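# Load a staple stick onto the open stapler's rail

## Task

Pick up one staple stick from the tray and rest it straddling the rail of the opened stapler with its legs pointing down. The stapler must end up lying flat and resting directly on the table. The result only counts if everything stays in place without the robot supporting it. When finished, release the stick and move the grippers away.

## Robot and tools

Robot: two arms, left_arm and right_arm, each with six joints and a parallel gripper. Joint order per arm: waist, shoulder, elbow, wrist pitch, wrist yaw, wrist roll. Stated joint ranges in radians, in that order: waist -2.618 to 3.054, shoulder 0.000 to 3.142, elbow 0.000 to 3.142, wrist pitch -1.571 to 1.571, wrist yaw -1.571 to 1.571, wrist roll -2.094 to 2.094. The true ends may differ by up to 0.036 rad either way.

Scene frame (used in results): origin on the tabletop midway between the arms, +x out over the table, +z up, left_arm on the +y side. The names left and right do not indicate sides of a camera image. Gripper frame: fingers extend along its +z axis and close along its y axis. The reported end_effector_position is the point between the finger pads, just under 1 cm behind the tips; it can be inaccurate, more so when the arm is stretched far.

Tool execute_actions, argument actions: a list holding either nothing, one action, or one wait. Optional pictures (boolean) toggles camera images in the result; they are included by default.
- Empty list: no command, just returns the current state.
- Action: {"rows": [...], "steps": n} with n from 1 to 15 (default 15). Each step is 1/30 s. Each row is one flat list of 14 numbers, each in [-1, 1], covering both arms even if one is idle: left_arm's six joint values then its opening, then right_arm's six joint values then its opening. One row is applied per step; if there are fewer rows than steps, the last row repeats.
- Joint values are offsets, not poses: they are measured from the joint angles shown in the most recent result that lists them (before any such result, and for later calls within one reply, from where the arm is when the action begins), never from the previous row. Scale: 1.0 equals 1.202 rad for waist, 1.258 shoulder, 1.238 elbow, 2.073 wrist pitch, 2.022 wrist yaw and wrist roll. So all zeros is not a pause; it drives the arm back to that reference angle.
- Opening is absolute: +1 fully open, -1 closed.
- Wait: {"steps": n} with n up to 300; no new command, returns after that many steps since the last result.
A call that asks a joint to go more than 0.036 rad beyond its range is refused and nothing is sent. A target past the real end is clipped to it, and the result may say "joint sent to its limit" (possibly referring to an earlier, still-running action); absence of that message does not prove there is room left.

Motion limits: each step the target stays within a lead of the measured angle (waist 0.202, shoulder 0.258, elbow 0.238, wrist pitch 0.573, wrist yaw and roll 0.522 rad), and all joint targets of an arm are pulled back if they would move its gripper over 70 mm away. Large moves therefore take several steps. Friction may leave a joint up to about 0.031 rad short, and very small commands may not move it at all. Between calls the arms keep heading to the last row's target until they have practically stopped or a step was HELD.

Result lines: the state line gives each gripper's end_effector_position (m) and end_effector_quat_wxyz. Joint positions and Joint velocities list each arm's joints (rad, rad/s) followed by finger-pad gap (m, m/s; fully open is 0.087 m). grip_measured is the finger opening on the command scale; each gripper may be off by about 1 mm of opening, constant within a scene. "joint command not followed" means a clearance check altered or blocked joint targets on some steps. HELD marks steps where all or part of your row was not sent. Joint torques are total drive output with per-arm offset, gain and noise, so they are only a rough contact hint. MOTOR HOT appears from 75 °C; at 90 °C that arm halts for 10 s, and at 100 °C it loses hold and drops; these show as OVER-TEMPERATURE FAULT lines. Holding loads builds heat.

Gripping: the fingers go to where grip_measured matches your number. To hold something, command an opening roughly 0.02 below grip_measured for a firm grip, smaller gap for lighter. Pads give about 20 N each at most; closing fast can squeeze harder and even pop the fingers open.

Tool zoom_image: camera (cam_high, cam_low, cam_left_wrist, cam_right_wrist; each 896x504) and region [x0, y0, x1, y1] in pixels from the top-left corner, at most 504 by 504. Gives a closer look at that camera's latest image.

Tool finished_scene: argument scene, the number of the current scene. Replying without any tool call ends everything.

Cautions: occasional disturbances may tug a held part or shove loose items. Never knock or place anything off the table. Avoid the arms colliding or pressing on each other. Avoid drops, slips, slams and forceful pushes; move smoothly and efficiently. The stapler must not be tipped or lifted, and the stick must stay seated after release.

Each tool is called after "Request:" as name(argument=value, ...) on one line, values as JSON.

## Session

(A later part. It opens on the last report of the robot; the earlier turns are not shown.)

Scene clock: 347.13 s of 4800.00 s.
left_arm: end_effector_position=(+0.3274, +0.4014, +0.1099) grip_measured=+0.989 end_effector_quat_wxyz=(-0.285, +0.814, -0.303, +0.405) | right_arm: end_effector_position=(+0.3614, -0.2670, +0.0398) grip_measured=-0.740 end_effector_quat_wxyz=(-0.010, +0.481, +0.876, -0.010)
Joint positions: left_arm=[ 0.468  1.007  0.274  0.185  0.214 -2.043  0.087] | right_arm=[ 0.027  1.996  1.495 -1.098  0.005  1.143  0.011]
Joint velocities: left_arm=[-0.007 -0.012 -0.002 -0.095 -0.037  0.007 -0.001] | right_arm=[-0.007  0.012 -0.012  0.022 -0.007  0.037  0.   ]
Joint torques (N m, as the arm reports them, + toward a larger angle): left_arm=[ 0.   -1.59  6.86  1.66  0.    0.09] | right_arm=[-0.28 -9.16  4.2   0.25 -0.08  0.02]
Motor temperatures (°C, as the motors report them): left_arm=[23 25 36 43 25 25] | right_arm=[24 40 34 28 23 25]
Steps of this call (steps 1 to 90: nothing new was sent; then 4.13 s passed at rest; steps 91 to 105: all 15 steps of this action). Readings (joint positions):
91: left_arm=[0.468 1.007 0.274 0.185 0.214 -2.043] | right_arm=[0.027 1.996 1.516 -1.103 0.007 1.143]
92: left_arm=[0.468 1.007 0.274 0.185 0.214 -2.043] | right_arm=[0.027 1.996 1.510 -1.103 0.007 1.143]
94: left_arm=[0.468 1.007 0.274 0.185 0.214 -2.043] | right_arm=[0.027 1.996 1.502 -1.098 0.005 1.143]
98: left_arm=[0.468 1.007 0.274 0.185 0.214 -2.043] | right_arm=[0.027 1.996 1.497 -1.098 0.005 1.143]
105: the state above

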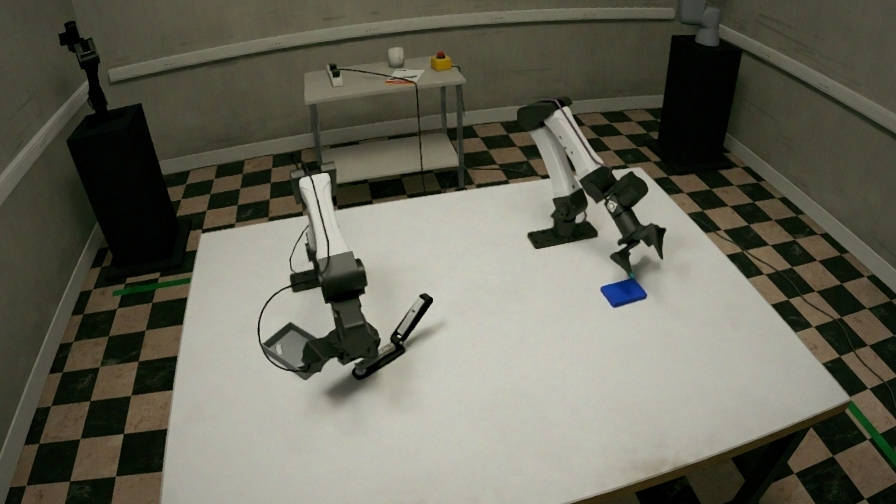

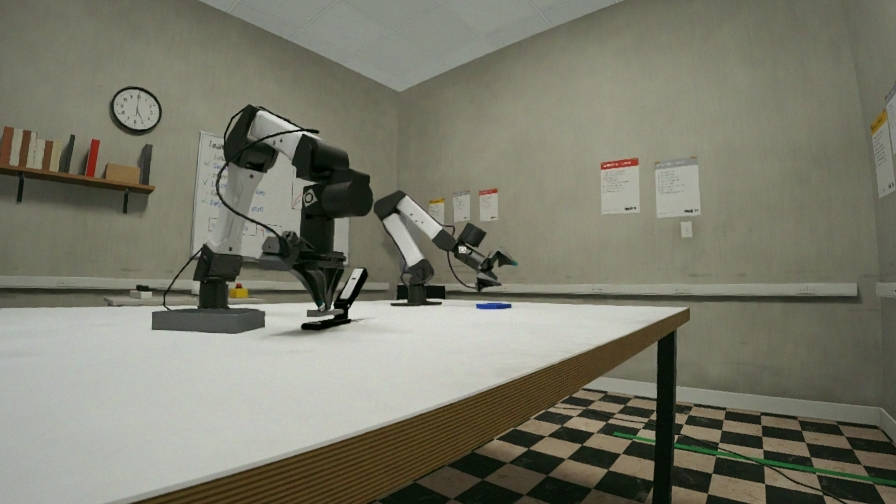

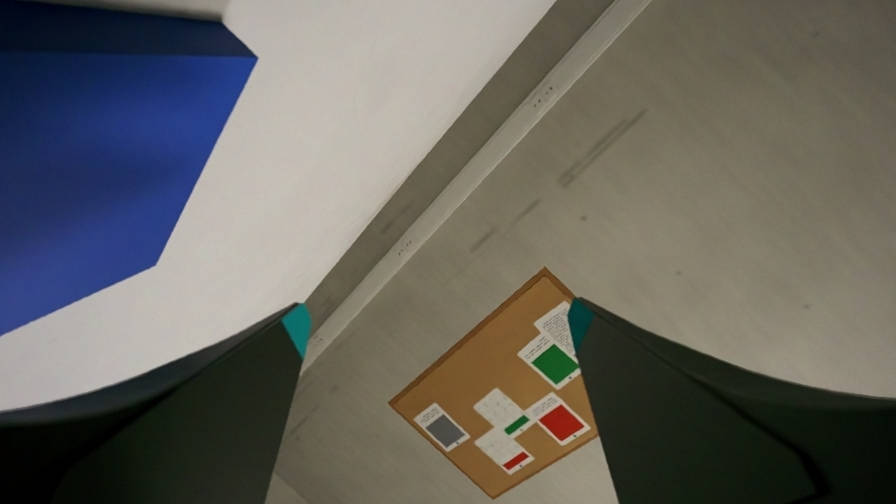

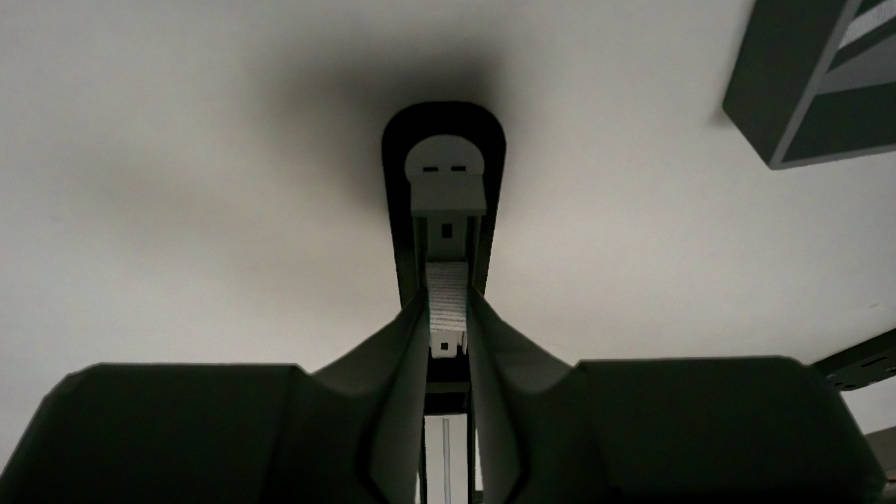

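The stick's front legs are now on the rail. Release and lift.

Request:
execute_actions(actions=[{"rows": [[0,0,0,0,0,0,1,0,0,0,0,0,0,-0.3]], "steps": 10}], pictures=false)

Request:
execute_actions(actions=[{"rows": [[0,0,0,0,0,0,1,0,0,0.2,-0.12,0,0,-0.3]], "steps": 15}], pictures=false)

Request:
execute_actions(actions=[{"steps": 20}])

Request:
zoom_image(camera="cam_right_wrist", region=[300, 0, 600, 300])

Scene clock: 356.00 s of 4800.00 s.
left_arm: end_effector_position=(+0.3274, +0.4014, +0.1099) grip_measured=+0.989 end_effector_quat_wxyz=(-0.285, +0.814, -0.303, +0.405) | right_arm: end_effector_position=(+0.3614, -0.2670, +0.0398) grip_measured=-0.300 end_effector_quat_wxyz=(-0.010, +0.481, +0.876, -0.010)
Joint positions: left_arm=[ 0.468  1.007  0.274  0.185  0.214 -2.043  0.087] | right_arm=[ 0.027  1.996  1.495 -1.098  0.005  1.143  0.031]
Joint velocities: left_arm=[ 0.002  0.002  0.002 -0.051  0.037  0.081 -0.001] | right_arm=[-0.002 -0.017 -0.012 -0.051  0.007 -0.022 -0.   ]
Joint torques (N m, as the arm reports them, + toward a larger angle): left_arm=[ 0.   -1.59  7.02  1.65 -0.01  0.1 ] | right_arm=[-0.29 -9.22  6.44  0.32 -0.09  0.02]
Motor temperatures (°C, as the motors report them): left_arm=[23 25 36 43 25 25] | right_arm=[24 39 34 28 23 25]
Steps of this call (steps 1 to 15: the robot went on to your last target; steps 16 to 90: nothing new was sent; then 5.53 s passed at rest; steps 91 to 100: all 10 steps of this action). Readings (joint positions):
91: left_arm=[0.468 1.007 0.274 0.185 0.214 -2.043] | right_arm=[0.027 1.996 1.495 -1.098 0.005 1.143]
92: left_arm=[0.468 1.007 0.274 0.185 0.214 -2.043] | right_arm=[0.027 1.996 1.495 -1.098 0.005 1.143]
94: left_arm=[0.468 1.007 0.274 0.185 0.214 -2.043] | right_arm=[0.027 1.996 1.495 -1.098 0.005 1.143]
98: left_arm=[0.468 1.007 0.274 0.185 0.214 -2.043] | right_arm=[0.027 1.996 1.495 -1.098 0.005 1.143]
100: the state above

Scene clock: 356.50 s of 4800.00 s.
left_arm: end_effector_position=(+0.3274, +0.4014, +0.1099) grip_measured=+0.989 end_effector_quat_wxyz=(-0.285, +0.814, -0.303, +0.405) | right_arm: end_effector_position=(+0.3719, -0.2655, +0.0976) grip_measured=-0.300 end_effector_quat_wxyz=(-0.006, +0.481, +0.876, -0.008)
Joint positions: left_arm=[ 0.468  1.007  0.274  0.185  0.214 -2.043  0.087] | right_arm=[ 0.027  1.996  1.728 -1.322  0.005  1.143  0.031]
Joint velocities: left_arm=[-0.012 -0.017  0.012  0.051 -0.007 -0.007 -0.001] | right_arm=[-0.007 -0.007 -0.002 -0.154 -0.007 -0.022 -0.   ]
Joint torques (N m, as the arm reports them, + toward a larger angle): left_arm=[-0.03 -1.65  6.86  1.65  0.    0.12] | right_arm=[-0.32 -9.3   7.91  0.16 -0.09  0.03]
Motor temperatures (°C, as the motors report them): left_arm=[23 25 36 43 25 25] | right_arm=[24 39 34 28 23 25]
Steps of this call (steps 1 to 15: all 15 steps of this action). Readings (joint positions):
1: left_arm=[0.468 1.007 0.274 0.185 0.214 -2.043] | right_arm=[0.027 2.005 1.531 -1.144 0.005 1.143]
2: left_arm=[0.468 1.007 0.274 0.185 0.214 -2.043] | right_arm=[0.027 2.018 1.590 -1.198 0.005 1.143]
4: left_arm=[0.468 1.007 0.274 0.185 0.214 -2.043] | right_arm=[0.027 2.016 1.682 -1.235 0.005 1.143]
8: left_arm=[0.468 1.007 0.274 0.185 0.214 -2.043] | right_arm=[0.027 1.996 1.728 -1.277 0.005 1.143]
15: the state above

Scene clock: 357.17 s of 4800.00 s.
left_arm: end_effector_position=(+0.3274, +0.4014, +0.1099) grip_measured=+0.989 end_effector_quat_wxyz=(-0.285, +0.814, -0.303, +0.405) | right_arm: end_effector_position=(+0.3697, -0.2658, +0.0978) grip_measured=-0.300 end_effector_quat_wxyz=(-0.010, +0.481, +0.876, -0.010)
Joint positions: left_arm=[ 0.468  1.007  0.274  0.185  0.214 -2.043  0.087] | right_arm=[ 0.027  1.996  1.728 -1.33   0.005  1.143  0.031]
Joint velocities: left_arm=[-0.007 -0.017  0.017 -0.022 -0.022  0.066  0.001] | right_arm=[-0.007 -0.012 -0.012 -0.022 -0.022  0.066 -0.001]
Joint torques (N m, as the arm reports them, + toward a larger angle): left_arm=[-0.07 -1.58  6.84  1.66 -0.01  0.1 ] | right_arm=[-0.29 -9.31  7.94  0.15 -0.09  0.02]
Motor temperatures (°C, as the motors report them): left_arm=[23 25 36 43 25 25] | right_arm=[24 39 34 28 23 25]
Steps of this call (steps 1 to 15: the robot went on to your last target; steps 16 to 20: nothing new was sent). Readings (joint positions):
1: left_arm=[0.468 1.007 0.274 0.185 0.214 -2.043] | right_arm=[0.027 1.996 1.728 -1.323 0.005 1.143]
2: left_arm=[0.468 1.007 0.274 0.185 0.214 -2.043] | right_arm=[0.027 1.996 1.728 -1.325 0.005 1.143]
4: left_arm=[0.468 1.007 0.274 0.185 0.214 -2.043] | right_arm=[0.027 1.996 1.728 -1.327 0.005 1.143]
8: left_arm=[0.468 1.007 0.274 0.185 0.214 -2.043] | right_arm=[0.027 1.996 1.728 -1.329 0.005 1.143]
20: the state above
All arms were judged still, so your last target was given up. Only a new action makes them travel on or press farther. Fingers that are still opening or closing keep moving.

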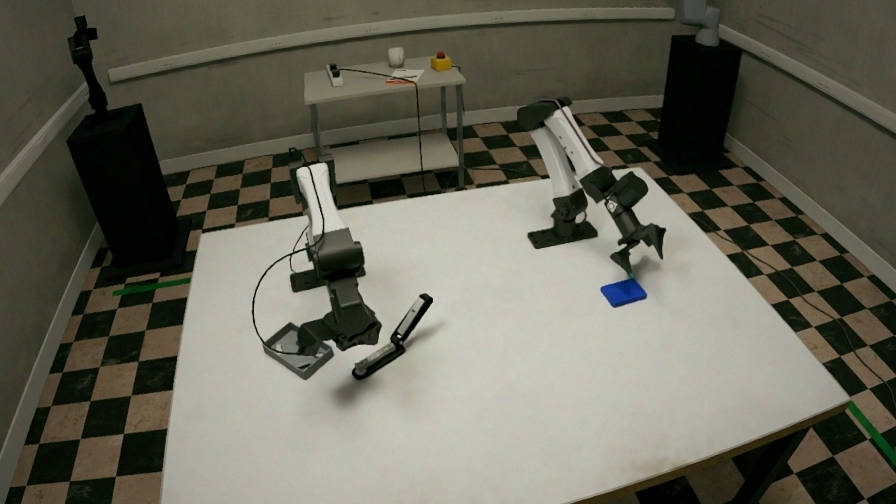

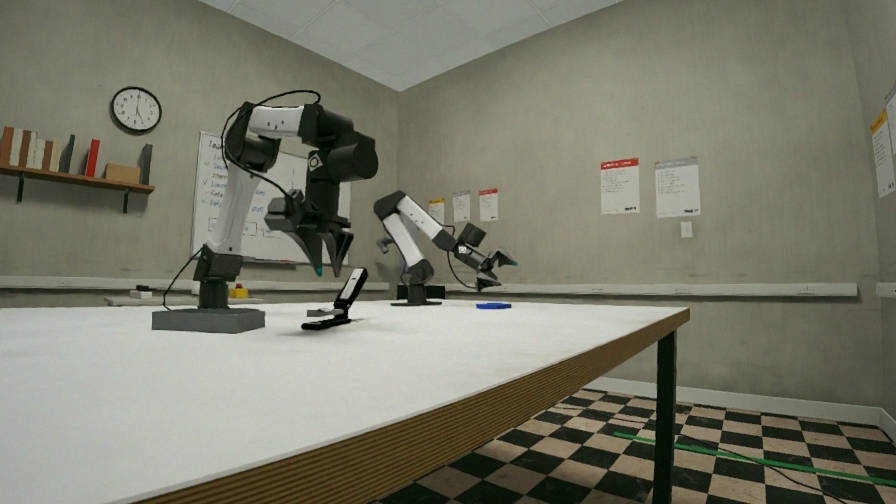

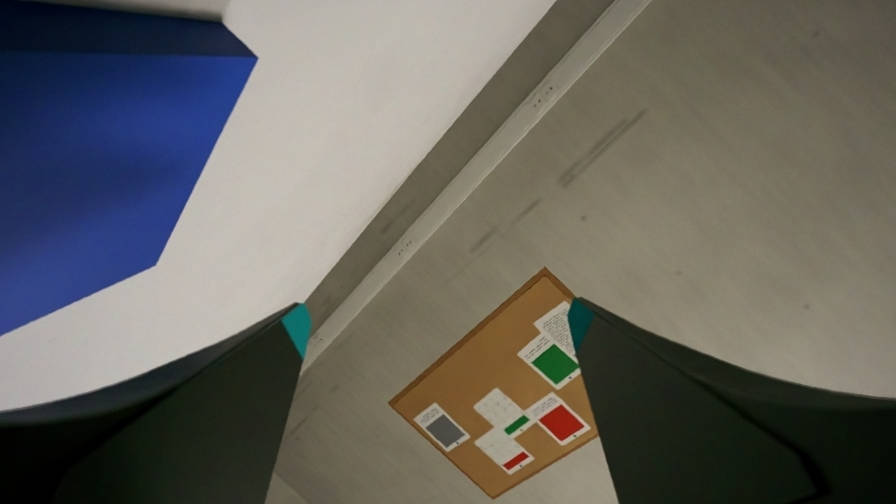

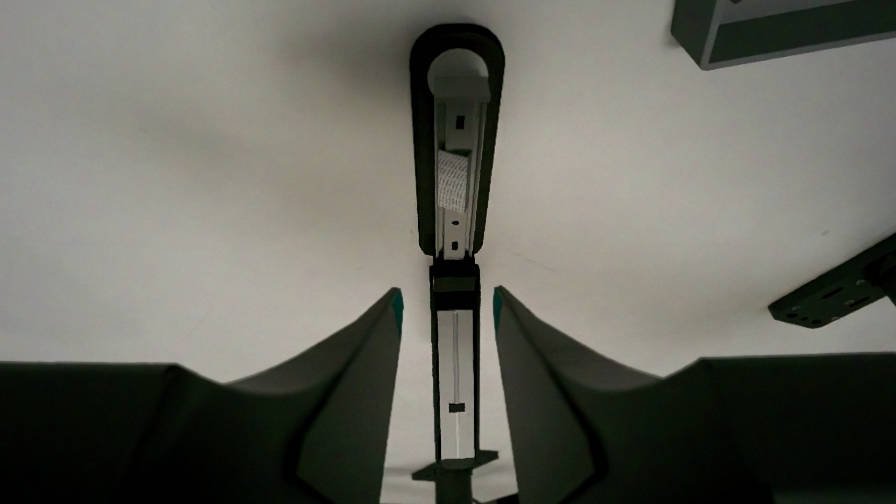

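Region (300, 0, 600, 300) of cam_right_wrist's 896x504 image, scaled by 1.680, with more detail than that image has.

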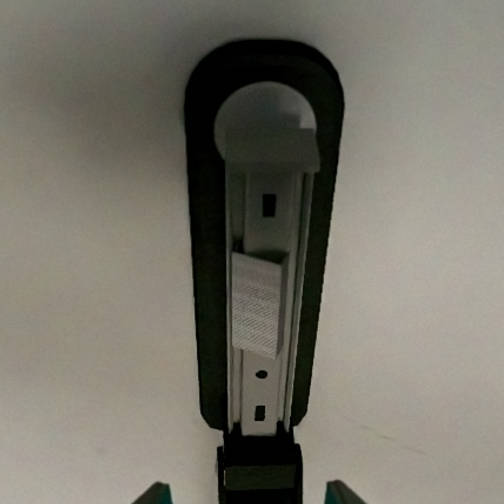

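Request:
execute_actions(actions=[{"rows": [[0,0,0,0,0,0,1,0,0,-0.1,0.055,0,0,-1],[0,0,0,0,0,0,1,0,0,-0.1,0.055,0,0,-1],[0,0,0,0,0,0,1,0,0,-0.1,0.055,0,0,-1],[0,0,0,0,0,0,1,0,0,-0.1,0.055,0,0,-1],[0,0,0,0,0,0,1,0,0,-0.1,0.055,0,0,-1],[0,0,0,0,0,0,1,0,0,-0.1,0.055,0,0,-1],[0,0,0,0,0,0,1,0,0,-0.175,0.105,0,0,-1]], "steps": 15}], pictures=false)

Request:
execute_actions(actions=[{"steps": 20}])

Request:
zoom_image(camera="cam_low", region=[260, 250, 400, 340])

Scene clock: 366.27 s of 4800.00 s.
left_arm: end_effector_position=(+0.3274, +0.4014, +0.1099) grip_measured=+0.989 end_effector_quat_wxyz=(-0.285, +0.814, -0.303, +0.405) | right_arm: end_effector_position=(+0.3584, -0.2674, +0.0488) grip_measured=-1.000 end_effector_quat_wxyz=(-0.018, +0.481, +0.876, -0.016)
Joint positions: left_arm=[ 0.468  1.007  0.274  0.185  0.214 -2.043  0.087] | right_arm=[ 0.027  1.996  1.529 -1.151  0.005  1.143  0.   ]
Joint velocities: left_arm=[-0.022  0.017  0.002 -0.007  0.007 -0.007  0.001] | right_arm=[ 0.007 -0.007 -0.007  0.154  0.007  0.022  0.   ]
Joint torques (N m, as the arm reports them, + toward a larger angle): left_arm=[-0.07 -1.66  6.84  1.65 -0.02  0.1 ] | right_arm=[-0.3  -9.1   4.96  0.42 -0.09  0.03]
Motor temperatures (°C, as the motors report them): left_arm=[23 25 36 44 25 25] | right_arm=[24 39 35 27 23 25]
Steps of this call (steps 1 to 90: nothing new was sent; then 5.60 s passed at rest; steps 91 to 105: all 15 steps of this action). Readings (joint positions):
91: left_arm=[0.468 1.007 0.274 0.185 0.214 -2.043] | right_arm=[0.027 1.994 1.712 -1.312 0.005 1.143]
92: left_arm=[0.468 1.007 0.274 0.185 0.214 -2.043] | right_arm=[0.027 1.990 1.685 -1.291 0.005 1.143]
94: left_arm=[0.468 1.007 0.274 0.185 0.214 -2.043] | right_arm=[0.027 1.993 1.641 -1.271 0.005 1.143]
98: left_arm=[0.468 1.007 0.274 0.185 0.214 -2.043] | right_arm=[0.027 1.993 1.581 -1.215 0.005 1.143]
105: the state above

Scene clock: 366.93 s of 4800.00 s.
left_arm: end_effector_position=(+0.3274, +0.4014, +0.1099) grip_measured=+0.989 end_effector_quat_wxyz=(-0.285, +0.814, -0.303, +0.405) | right_arm: end_effector_position=(+0.3634, -0.2667, +0.0482) grip_measured=-1.000 end_effector_quat_wxyz=(-0.009, +0.481, +0.876, -0.010)
Joint positions: left_arm=[ 0.468  1.007  0.274  0.185  0.214 -2.043  0.087] | right_arm=[ 0.027  1.996  1.529 -1.131  0.005  1.143  0.   ]
Joint velocities: left_arm=[-0.007 -0.002 -0.007 -0.051  0.022  0.051 -0.   ] | right_arm=[-0.017 -0.012 -0.002 -0.022 -0.007  0.051  0.   ]
Joint torques (N m, as the arm reports them, + toward a larger angle): left_arm=[-0.03 -1.6   6.79  1.65 -0.01  0.1 ] | right_arm=[-0.3  -9.13  5.03  0.53 -0.1   0.03]
Motor temperatures (°C, as the motors report them): left_arm=[23 25 36 44 25 25] | right_arm=[24 39 35 27 23 25]
Steps of this call (steps 1 to 20: the robot went on to your last target). Readings (joint positions):
1: left_arm=[0.468 1.007 0.274 0.185 0.214 -2.043] | right_arm=[0.027 1.996 1.529 -1.147 0.005 1.143]
2: left_arm=[0.468 1.007 0.274 0.185 0.214 -2.043] | right_arm=[0.027 1.996 1.529 -1.143 0.005 1.143]
4: left_arm=[0.468 1.007 0.274 0.185 0.214 -2.043] | right_arm=[0.027 1.996 1.529 -1.138 0.005 1.143]
8: left_arm=[0.468 1.007 0.274 0.185 0.214 -2.043] | right_arm=[0.027 1.996 1.529 -1.133 0.005 1.143]
20: the state above

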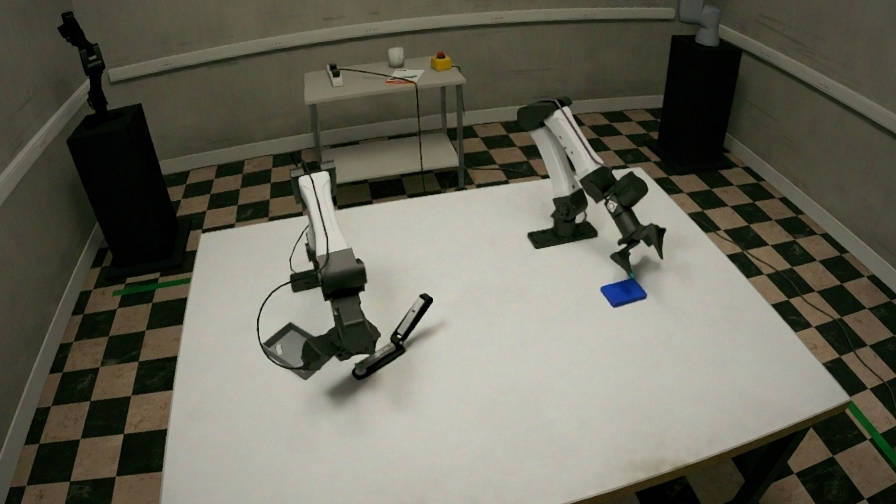

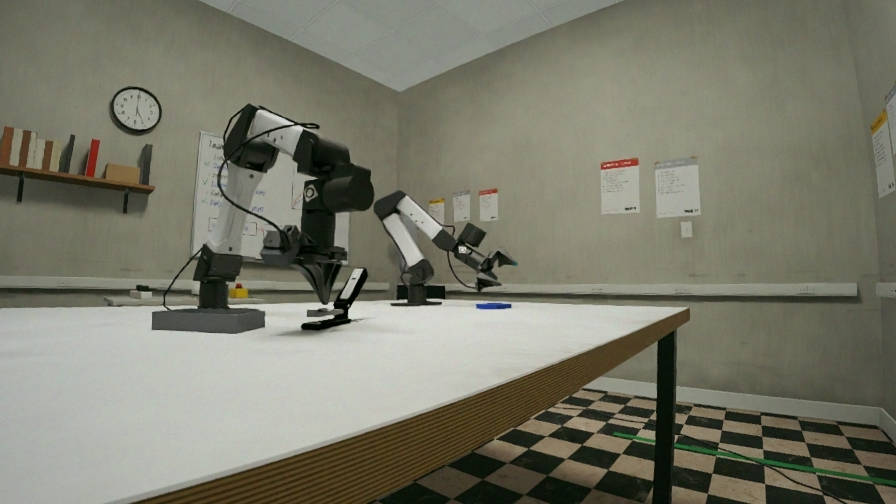

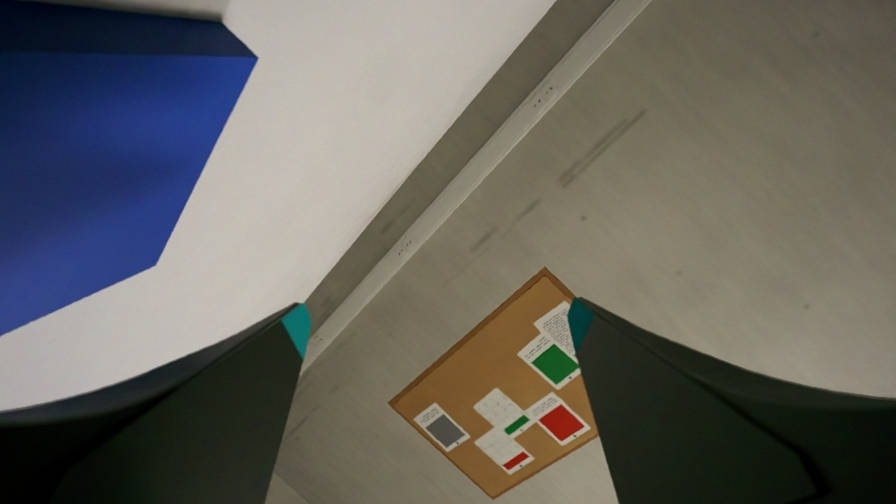

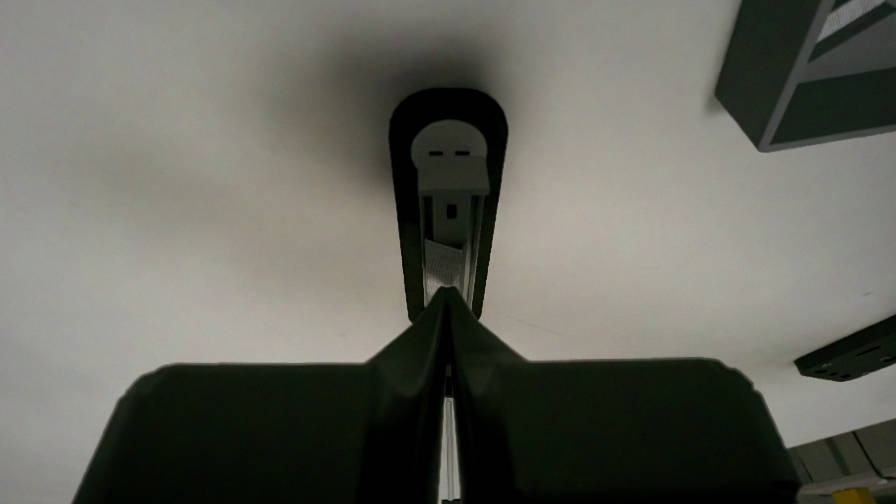

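Region (260, 250, 400, 340) of cam_low's 896x504 image, scaled by 3.600, with more detail than that image has; it fills the top 324 rows of this view, and the rest is white.

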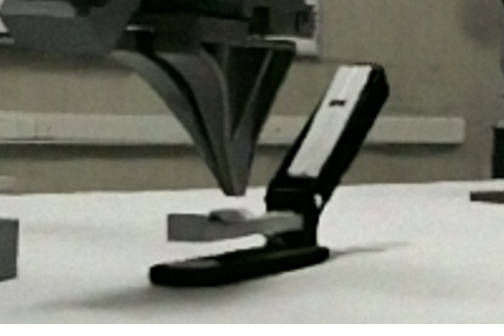

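Elbow down: tip moves down and toward the right.

Request:
execute_actions(actions=[{"rows": [[0,0,0,0,0,0,1,0,0,-0.05,0,0,0,-1]], "steps": 15}], pictures=false)

Request:
execute_actions(actions=[{"rows": [[0,0,0,0,0,0,1,0,0,0.2,-0.12,0,0,-1]], "steps": 15}], pictures=false)

Request:
execute_actions(actions=[{"steps": 20}])

Request:
zoom_image(camera="cam_right_wrist", region=[300, 0, 600, 300])

Scene clock: 373.90 s of 4800.00 s.
left_arm: end_effector_position=(+0.3274, +0.4014, +0.1099) grip_measured=+0.989 end_effector_quat_wxyz=(-0.285, +0.814, -0.303, +0.405) | right_arm: end_effector_position=(+0.3564, -0.2678, +0.0424) grip_measured=-1.000 end_effector_quat_wxyz=(-0.018, +0.482, +0.876, -0.016)
Joint positions: left_arm=[ 0.468  1.007  0.274  0.185  0.214 -2.043  0.087] | right_arm=[ 0.027  1.994  1.5   -1.125  0.004  1.144  0.   ]
Joint velocities: left_arm=[-0.002  0.007 -0.012 -0.051  0.007  0.022  0.001] | right_arm=[-0.002 -0.017  0.002  0.051 -0.007  0.007  0.   ]
Joint torques (N m, as the arm reports them, + toward a larger angle): left_arm=[-0.03 -1.65  6.82  1.64  0.    0.1 ] | right_arm=[-0.22 -9.06  3.47  0.21 -0.08  0.02]
Motor temperatures (°C, as the motors report them): left_arm=[23 25 37 44 25 25] | right_arm=[24 39 34 27 23 25]
Steps of this call (steps 1 to 15: the robot went on to your last target; steps 16 to 90: nothing new was sent; then 3.47 s passed at rest; steps 91 to 105: all 15 steps of this action). Readings (joint positions):
91: left_arm=[0.468 1.007 0.274 0.185 0.214 -2.043] | right_arm=[0.027 1.996 1.523 -1.128 0.005 1.143]
92: left_arm=[0.468 1.007 0.274 0.185 0.214 -2.043] | right_arm=[0.027 1.996 1.515 -1.127 0.005 1.143]
94: left_arm=[0.468 1.007 0.274 0.185 0.214 -2.043] | right_arm=[0.027 1.996 1.500 -1.126 0.004 1.144]
98: left_arm=[0.468 1.007 0.274 0.185 0.214 -2.043] | right_arm=[0.027 1.994 1.500 -1.125 0.004 1.144]
105: the state above

Scene clock: 374.40 s of 4800.00 s.
left_arm: end_effector_position=(+0.3274, +0.4014, +0.1099) grip_measured=+0.989 end_effector_quat_wxyz=(-0.285, +0.814, -0.303, +0.405) | right_arm: end_effector_position=(+0.3664, -0.2664, +0.1001) grip_measured=-1.000 end_effector_quat_wxyz=(-0.015, +0.482, +0.876, -0.014)
Joint positions: left_arm=[ 0.468  1.007  0.274  0.185  0.214 -2.043  0.087] | right_arm=[ 0.027  1.994  1.733 -1.349  0.004  1.144  0.   ]
Joint velocities: left_arm=[-0.002 -0.027  0.002  0.051 -0.022  0.095 -0.   ] | right_arm=[ 0.007 -0.022 -0.002 -0.022 -0.022  0.051  0.   ]
Joint torques (N m, as the arm reports them, + toward a larger angle): left_arm=[ 0.08 -1.62  6.84  1.65 -0.02  0.11] | right_arm=[-0.29 -9.28  7.93  0.15 -0.09  0.03]
Motor temperatures (°C, as the motors report them): left_arm=[23 25 37 44 25 25] | right_arm=[24 39 34 27 23 25]
Steps of this call (steps 1 to 15: all 15 steps of this action). Readings (joint positions):
1: left_arm=[0.468 1.007 0.274 0.185 0.214 -2.043] | right_arm=[0.027 2.002 1.536 -1.171 0.004 1.144]
2: left_arm=[0.468 1.007 0.274 0.185 0.214 -2.043] | right_arm=[0.027 2.016 1.596 -1.224 0.004 1.144]
4: left_arm=[0.468 1.007 0.274 0.185 0.214 -2.043] | right_arm=[0.027 2.014 1.687 -1.262 0.004 1.144]
8: left_arm=[0.468 1.007 0.274 0.185 0.214 -2.043] | right_arm=[0.027 1.994 1.733 -1.304 0.004 1.144]
15: the state above

Scene clock: 375.07 s of 4800.00 s.
left_arm: end_effector_position=(+0.3274, +0.4014, +0.1099) grip_measured=+0.989 end_effector_quat_wxyz=(-0.285, +0.814, -0.303, +0.405) | right_arm: end_effector_position=(+0.3642, -0.2667, +0.1003) grip_measured=-1.000 end_effector_quat_wxyz=(-0.018, +0.482, +0.876, -0.016)
Joint positions: left_arm=[ 0.468  1.007  0.274  0.185  0.214 -2.043  0.087] | right_arm=[ 0.027  1.994  1.733 -1.358  0.004  1.144  0.   ]
Joint velocities: left_arm=[-0.002  0.017 -0.012 -0.051  0.037  0.007 -0.   ] | right_arm=[ 0.007  0.002  0.002 -0.037  0.037  0.051  0.   ]
Joint torques (N m, as the arm reports them, + toward a larger angle): left_arm=[ 0.03 -1.66  6.95  1.64  0.01  0.1 ] | right_arm=[-0.29 -9.24  7.92  0.1  -0.09  0.02]
Motor temperatures (°C, as the motors report them): left_arm=[23 25 37 44 25 25] | right_arm=[24 39 34 27 23 25]
Steps of this call (steps 1 to 15: the robot went on to your last target; steps 16 to 20: nothing new was sent). Readings (joint positions):
1: left_arm=[0.468 1.007 0.274 0.185 0.214 -2.043] | right_arm=[0.027 1.994 1.733 -1.351 0.004 1.144]
2: left_arm=[0.468 1.007 0.274 0.185 0.214 -2.043] | right_arm=[0.027 1.994 1.733 -1.353 0.004 1.144]
4: left_arm=[0.468 1.007 0.274 0.185 0.214 -2.043] | right_arm=[0.027 1.994 1.733 -1.355 0.004 1.144]
8: left_arm=[0.468 1.007 0.274 0.185 0.214 -2.043] | right_arm=[0.027 1.994 1.733 -1.357 0.004 1.144]
20: the state above
All arms were judged still, so your last target was given up. Only a new action makes them travel on or press farther. Fingers that are still opening or closing keep moving.

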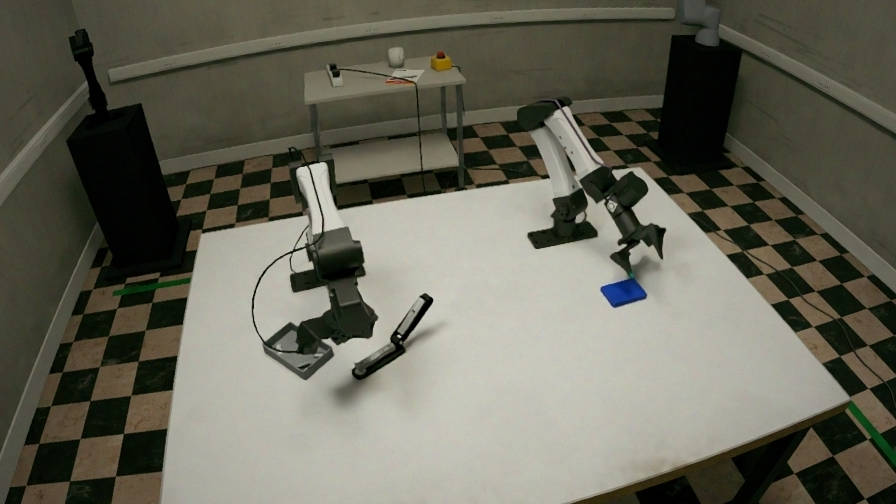

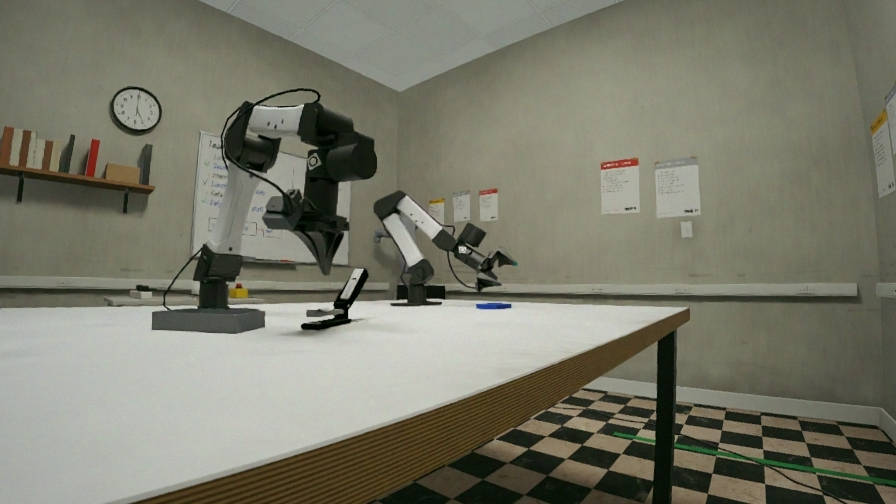

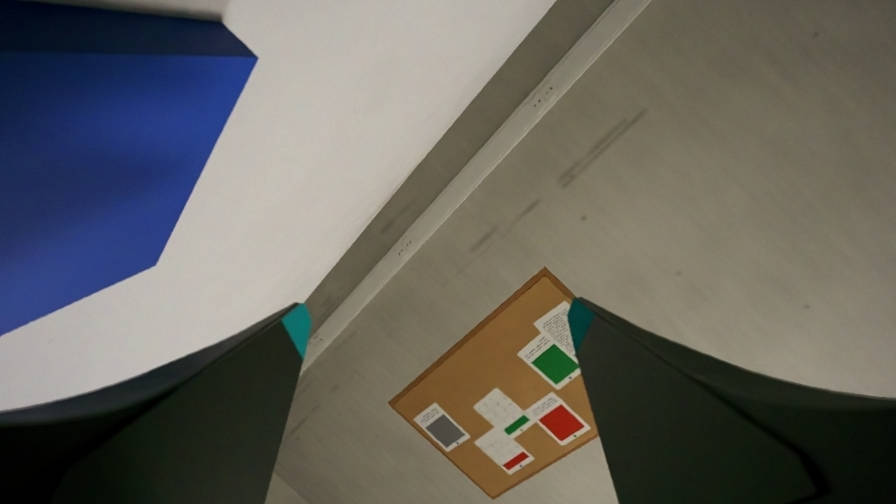

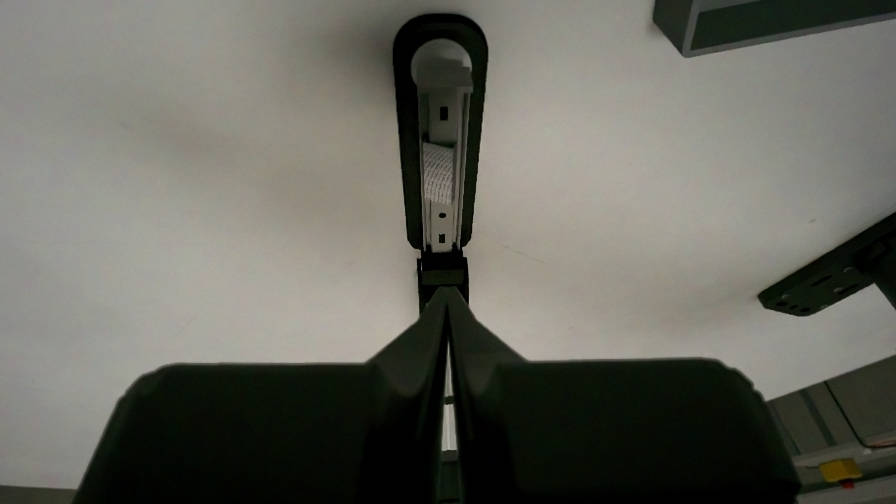

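Region (300, 0, 600, 300) of cam_right_wrist's 896x504 image, scaled by 1.680, with more detail than that image has.

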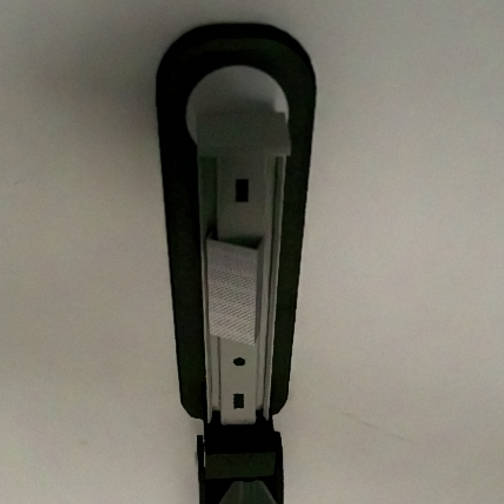

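Request:
execute_actions(actions=[{"rows": [[0,0,0,0,0,0,1,0,0,0,0.14,0,0,-1],[0,0,0,0,0,0,1,0,0,0,0.14,0,0,-1],[0,0,0,0,0,0,1,0,0,0,0.14,0,0,-1],[0,0,0,0,0,0,1,0,0,-0.2,0.14,0,0,-1]], "steps": 15}], pictures=false)

Request:
execute_actions(actions=[{"steps": 20}])

Request:
zoom_image(camera="cam_low", region=[260, 250, 400, 340])

Scene clock: 380.97 s of 4800.00 s.
left_arm: end_effector_position=(+0.3274, +0.4014, +0.1099) grip_measured=+0.989 end_effector_quat_wxyz=(-0.285, +0.814, -0.303, +0.405) | right_arm: end_effector_position=(+0.3648, -0.2672, +0.0426) grip_measured=-1.000 end_effector_quat_wxyz=(-0.006, +0.484, +0.875, -0.005)
Joint positions: left_arm=[ 0.468  1.007  0.274  0.185  0.214 -2.043  0.087] | right_arm=[ 0.023  1.994  1.503 -1.096  0.001  1.145  0.   ]
Joint velocities: left_arm=[-0.002  0.017 -0.017 -0.066 -0.007 -0.037  0.   ] | right_arm=[-0.022 -0.002  0.022  0.022  0.007 -0.066  0.   ]
Joint torques (N m, as the arm reports them, + toward a larger angle): left_arm=[-0.06 -1.6   6.87  1.67  0.01  0.08] | right_arm=[-0.02 -9.15  4.89  0.52 -0.07  0.01]
Motor temperatures (°C, as the motors report them): left_arm=[23 25 37 44 25 25] | right_arm=[24 39 35 27 23 25]
Steps of this call (steps 1 to 90: nothing new was sent; then 2.40 s passed at rest; steps 91 to 105: all 15 steps of this action). Readings (joint positions):
91: left_arm=[0.468 1.007 0.274 0.185 0.214 -2.043] | right_arm=[0.027 1.994 1.733 -1.336 0.004 1.144]
92: left_arm=[0.468 1.007 0.274 0.185 0.214 -2.043] | right_arm=[0.027 1.994 1.733 -1.290 0.004 1.144]
94: left_arm=[0.468 1.007 0.274 0.185 0.214 -2.043] | right_arm=[0.027 1.987 1.699 -1.184 0.004 1.144]
98: left_arm=[0.468 1.007 0.274 0.185 0.214 -2.043] | right_arm=[0.027 1.990 1.518 -1.123 0.004 1.144]
105: the state above

Scene clock: 381.63 s of 4800.00 s.
left_arm: end_effector_position=(+0.3274, +0.4014, +0.1099) grip_measured=+0.989 end_effector_quat_wxyz=(-0.285, +0.814, -0.303, +0.405) | right_arm: end_effector_position=(+0.3673, -0.2669, +0.0424) grip_measured=-1.000 end_effector_quat_wxyz=(-0.002, +0.484, +0.875, -0.002)
Joint positions: left_arm=[ 0.468  1.007  0.274  0.185  0.214 -2.043  0.087] | right_arm=[ 0.023  1.994  1.503 -1.086  0.001  1.145  0.   ]
Joint velocities: left_arm=[-0.002  0.002 -0.017  0.022  0.037 -0.066 -0.   ] | right_arm=[ 0.012 -0.007  0.007 -0.037  0.022  0.007  0.   ]
Joint torques (N m, as the arm reports them, + toward a larger angle): left_arm=[ 0.03 -1.62  6.95  1.67 -0.03  0.11] | right_arm=[-0.02 -9.15  4.95  0.57 -0.06  0.01]
Motor temperatures (°C, as the motors report them): left_arm=[23 25 37 44 25 25] | right_arm=[24 39 35 27 23 25]
Steps of this call (steps 1 to 15: the robot went on to your last target; steps 16 to 20: nothing new was sent). Readings (joint positions):
1: left_arm=[0.468 1.007 0.274 0.185 0.214 -2.043] | right_arm=[0.023 1.994 1.503 -1.094 0.001 1.145]
2: left_arm=[0.468 1.007 0.274 0.185 0.214 -2.043] | right_arm=[0.023 1.994 1.503 -1.092 0.001 1.145]
4: left_arm=[0.468 1.007 0.274 0.185 0.214 -2.043] | right_arm=[0.023 1.994 1.503 -1.089 0.001 1.145]
8: left_arm=[0.468 1.007 0.274 0.185 0.214 -2.043] | right_arm=[0.023 1.994 1.503 -1.087 0.001 1.145]
20: the state above
All arms were judged still, so your last target was given up. Only a new action makes them travel on or press farther. Fingers that are still opening or closing keep moving.

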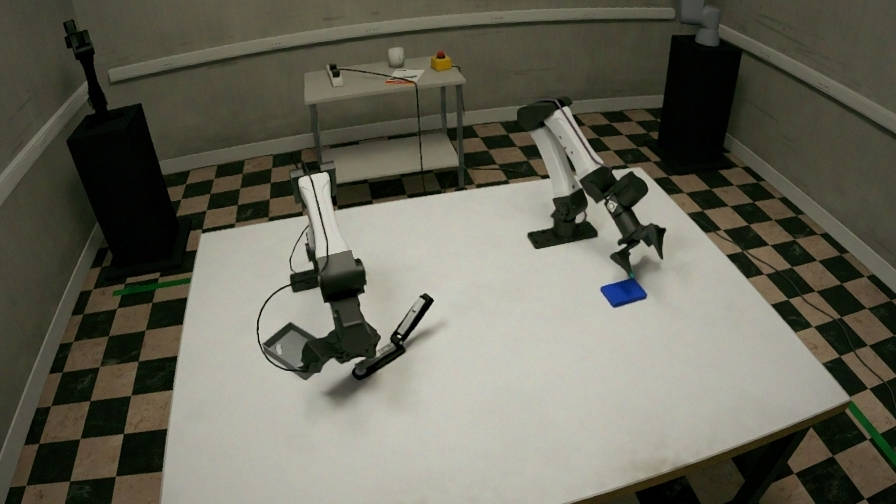

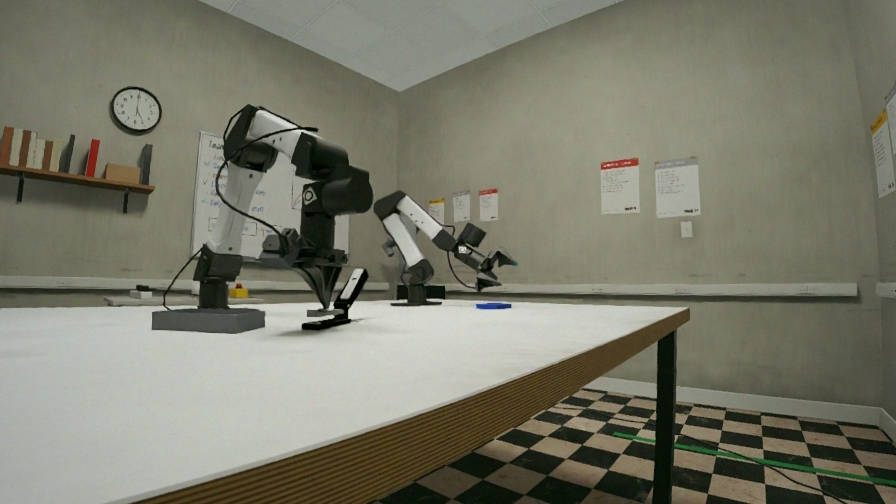

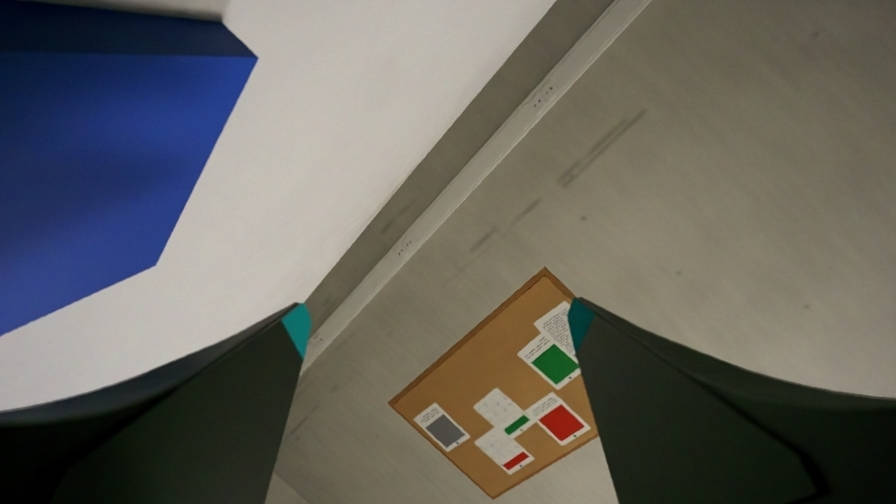

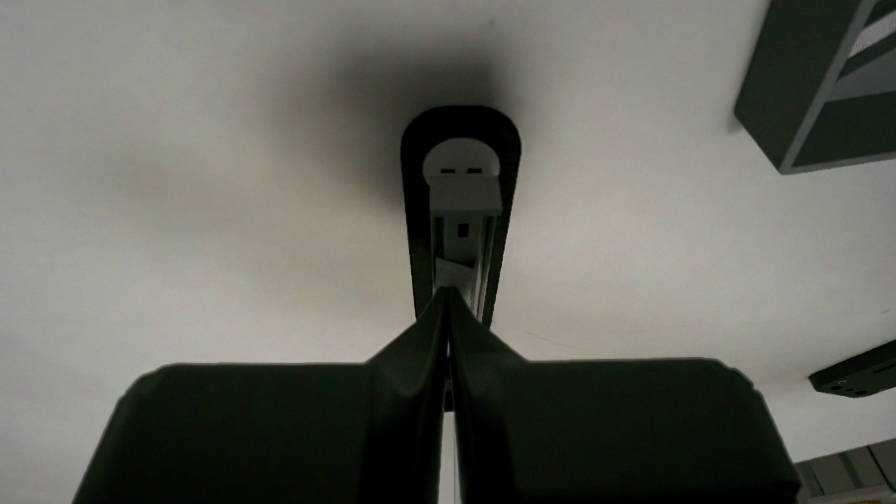

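Region (260, 250, 400, 340) of cam_low's 896x504 image, scaled by 3.600, with more detail than that image has; it fills the top 324 rows of this view, and the rest is white.

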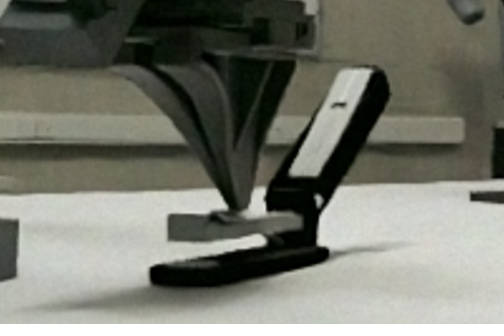

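Request:
execute_actions(actions=[])

Scene clock: 392.73 s of 4800.00 s.
left_arm: end_effector_position=(+0.3274, +0.4014, +0.1099) grip_measured=+0.989 end_effector_quat_wxyz=(-0.285, +0.814, -0.303, +0.405) | right_arm: end_effector_position=(+0.3673, -0.2669, +0.0424) grip_measured=-1.000 end_effector_quat_wxyz=(-0.002, +0.484, +0.875, -0.002)
Joint positions: left_arm=[ 0.468  1.007  0.274  0.185  0.214 -2.043  0.087] | right_arm=[ 0.023  1.994  1.503 -1.086  0.001  1.145  0.   ]
Joint velocities: left_arm=[-0.002 -0.007  0.002  0.037 -0.022 -0.081  0.   ] | right_arm=[-0.002 -0.007 -0.007  0.022 -0.022 -0.095  0.   ]
Joint torques (N m, as the arm reports them, + toward a larger angle): left_arm=[-0.02 -1.56  6.87  1.66  0.    0.09] | right_arm=[-0.03 -9.14  4.95  0.57 -0.07  0.01]
Motor temperatures (°C, as the motors report them): left_arm=[23 25 37 44 25 25] | right_arm=[24 39 34 27 23 25]
Steps of this call (steps 1 to 90: nothing new was sent; then 8.10 s passed at rest). Readings (joint positions):
1: left_arm=[0.468 1.007 0.274 0.185 0.214 -2.043] | right_arm=[0.023 1.994 1.503 -1.086 0.001 1.145]
2: left_arm=[0.468 1.007 0.274 0.185 0.214 -2.043] | right_arm=[0.023 1.994 1.503 -1.086 0.001 1.145]
4: left_arm=[0.468 1.007 0.274 0.185 0.214 -2.043] | right_arm=[0.023 1.994 1.503 -1.086 0.001 1.145]
8: left_arm=[0.468 1.007 0.274 0.185 0.214 -2.043] | right_arm=[0.023 1.994 1.503 -1.086 0.001 1.145]
90: the state above

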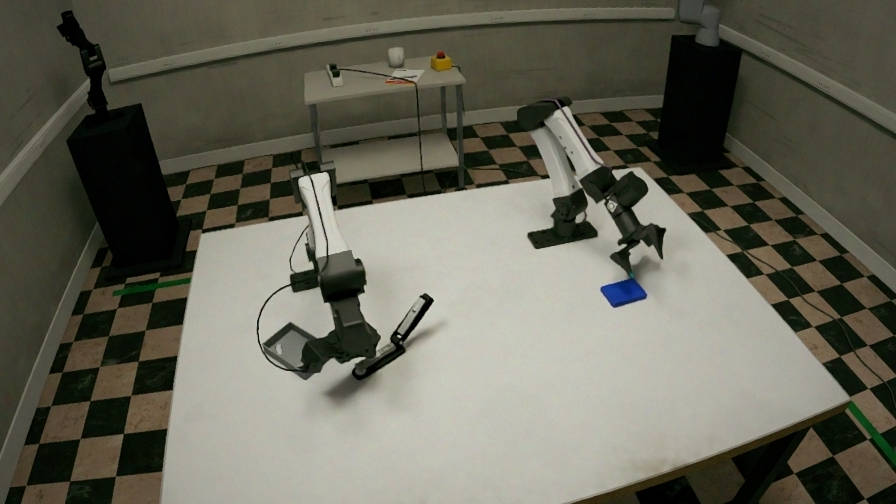

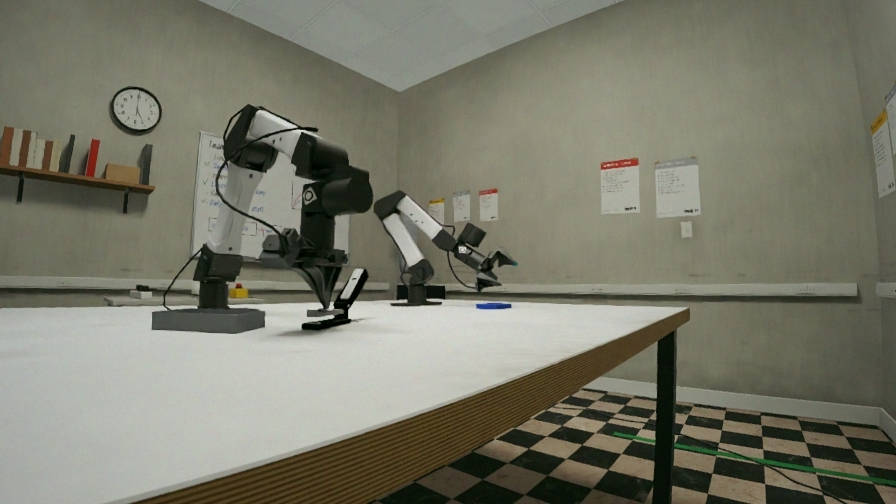

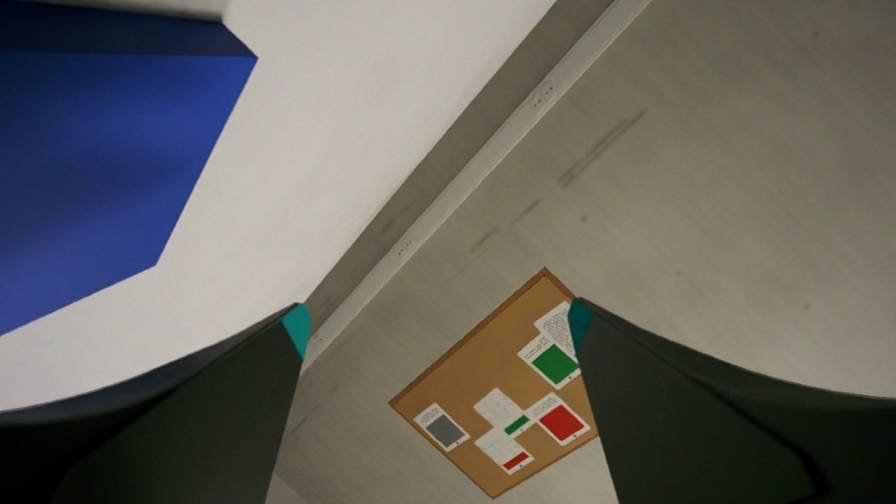

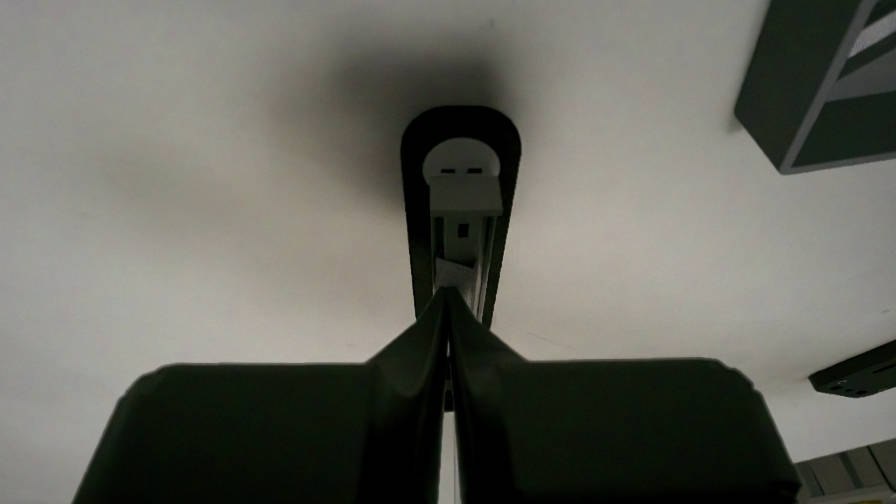

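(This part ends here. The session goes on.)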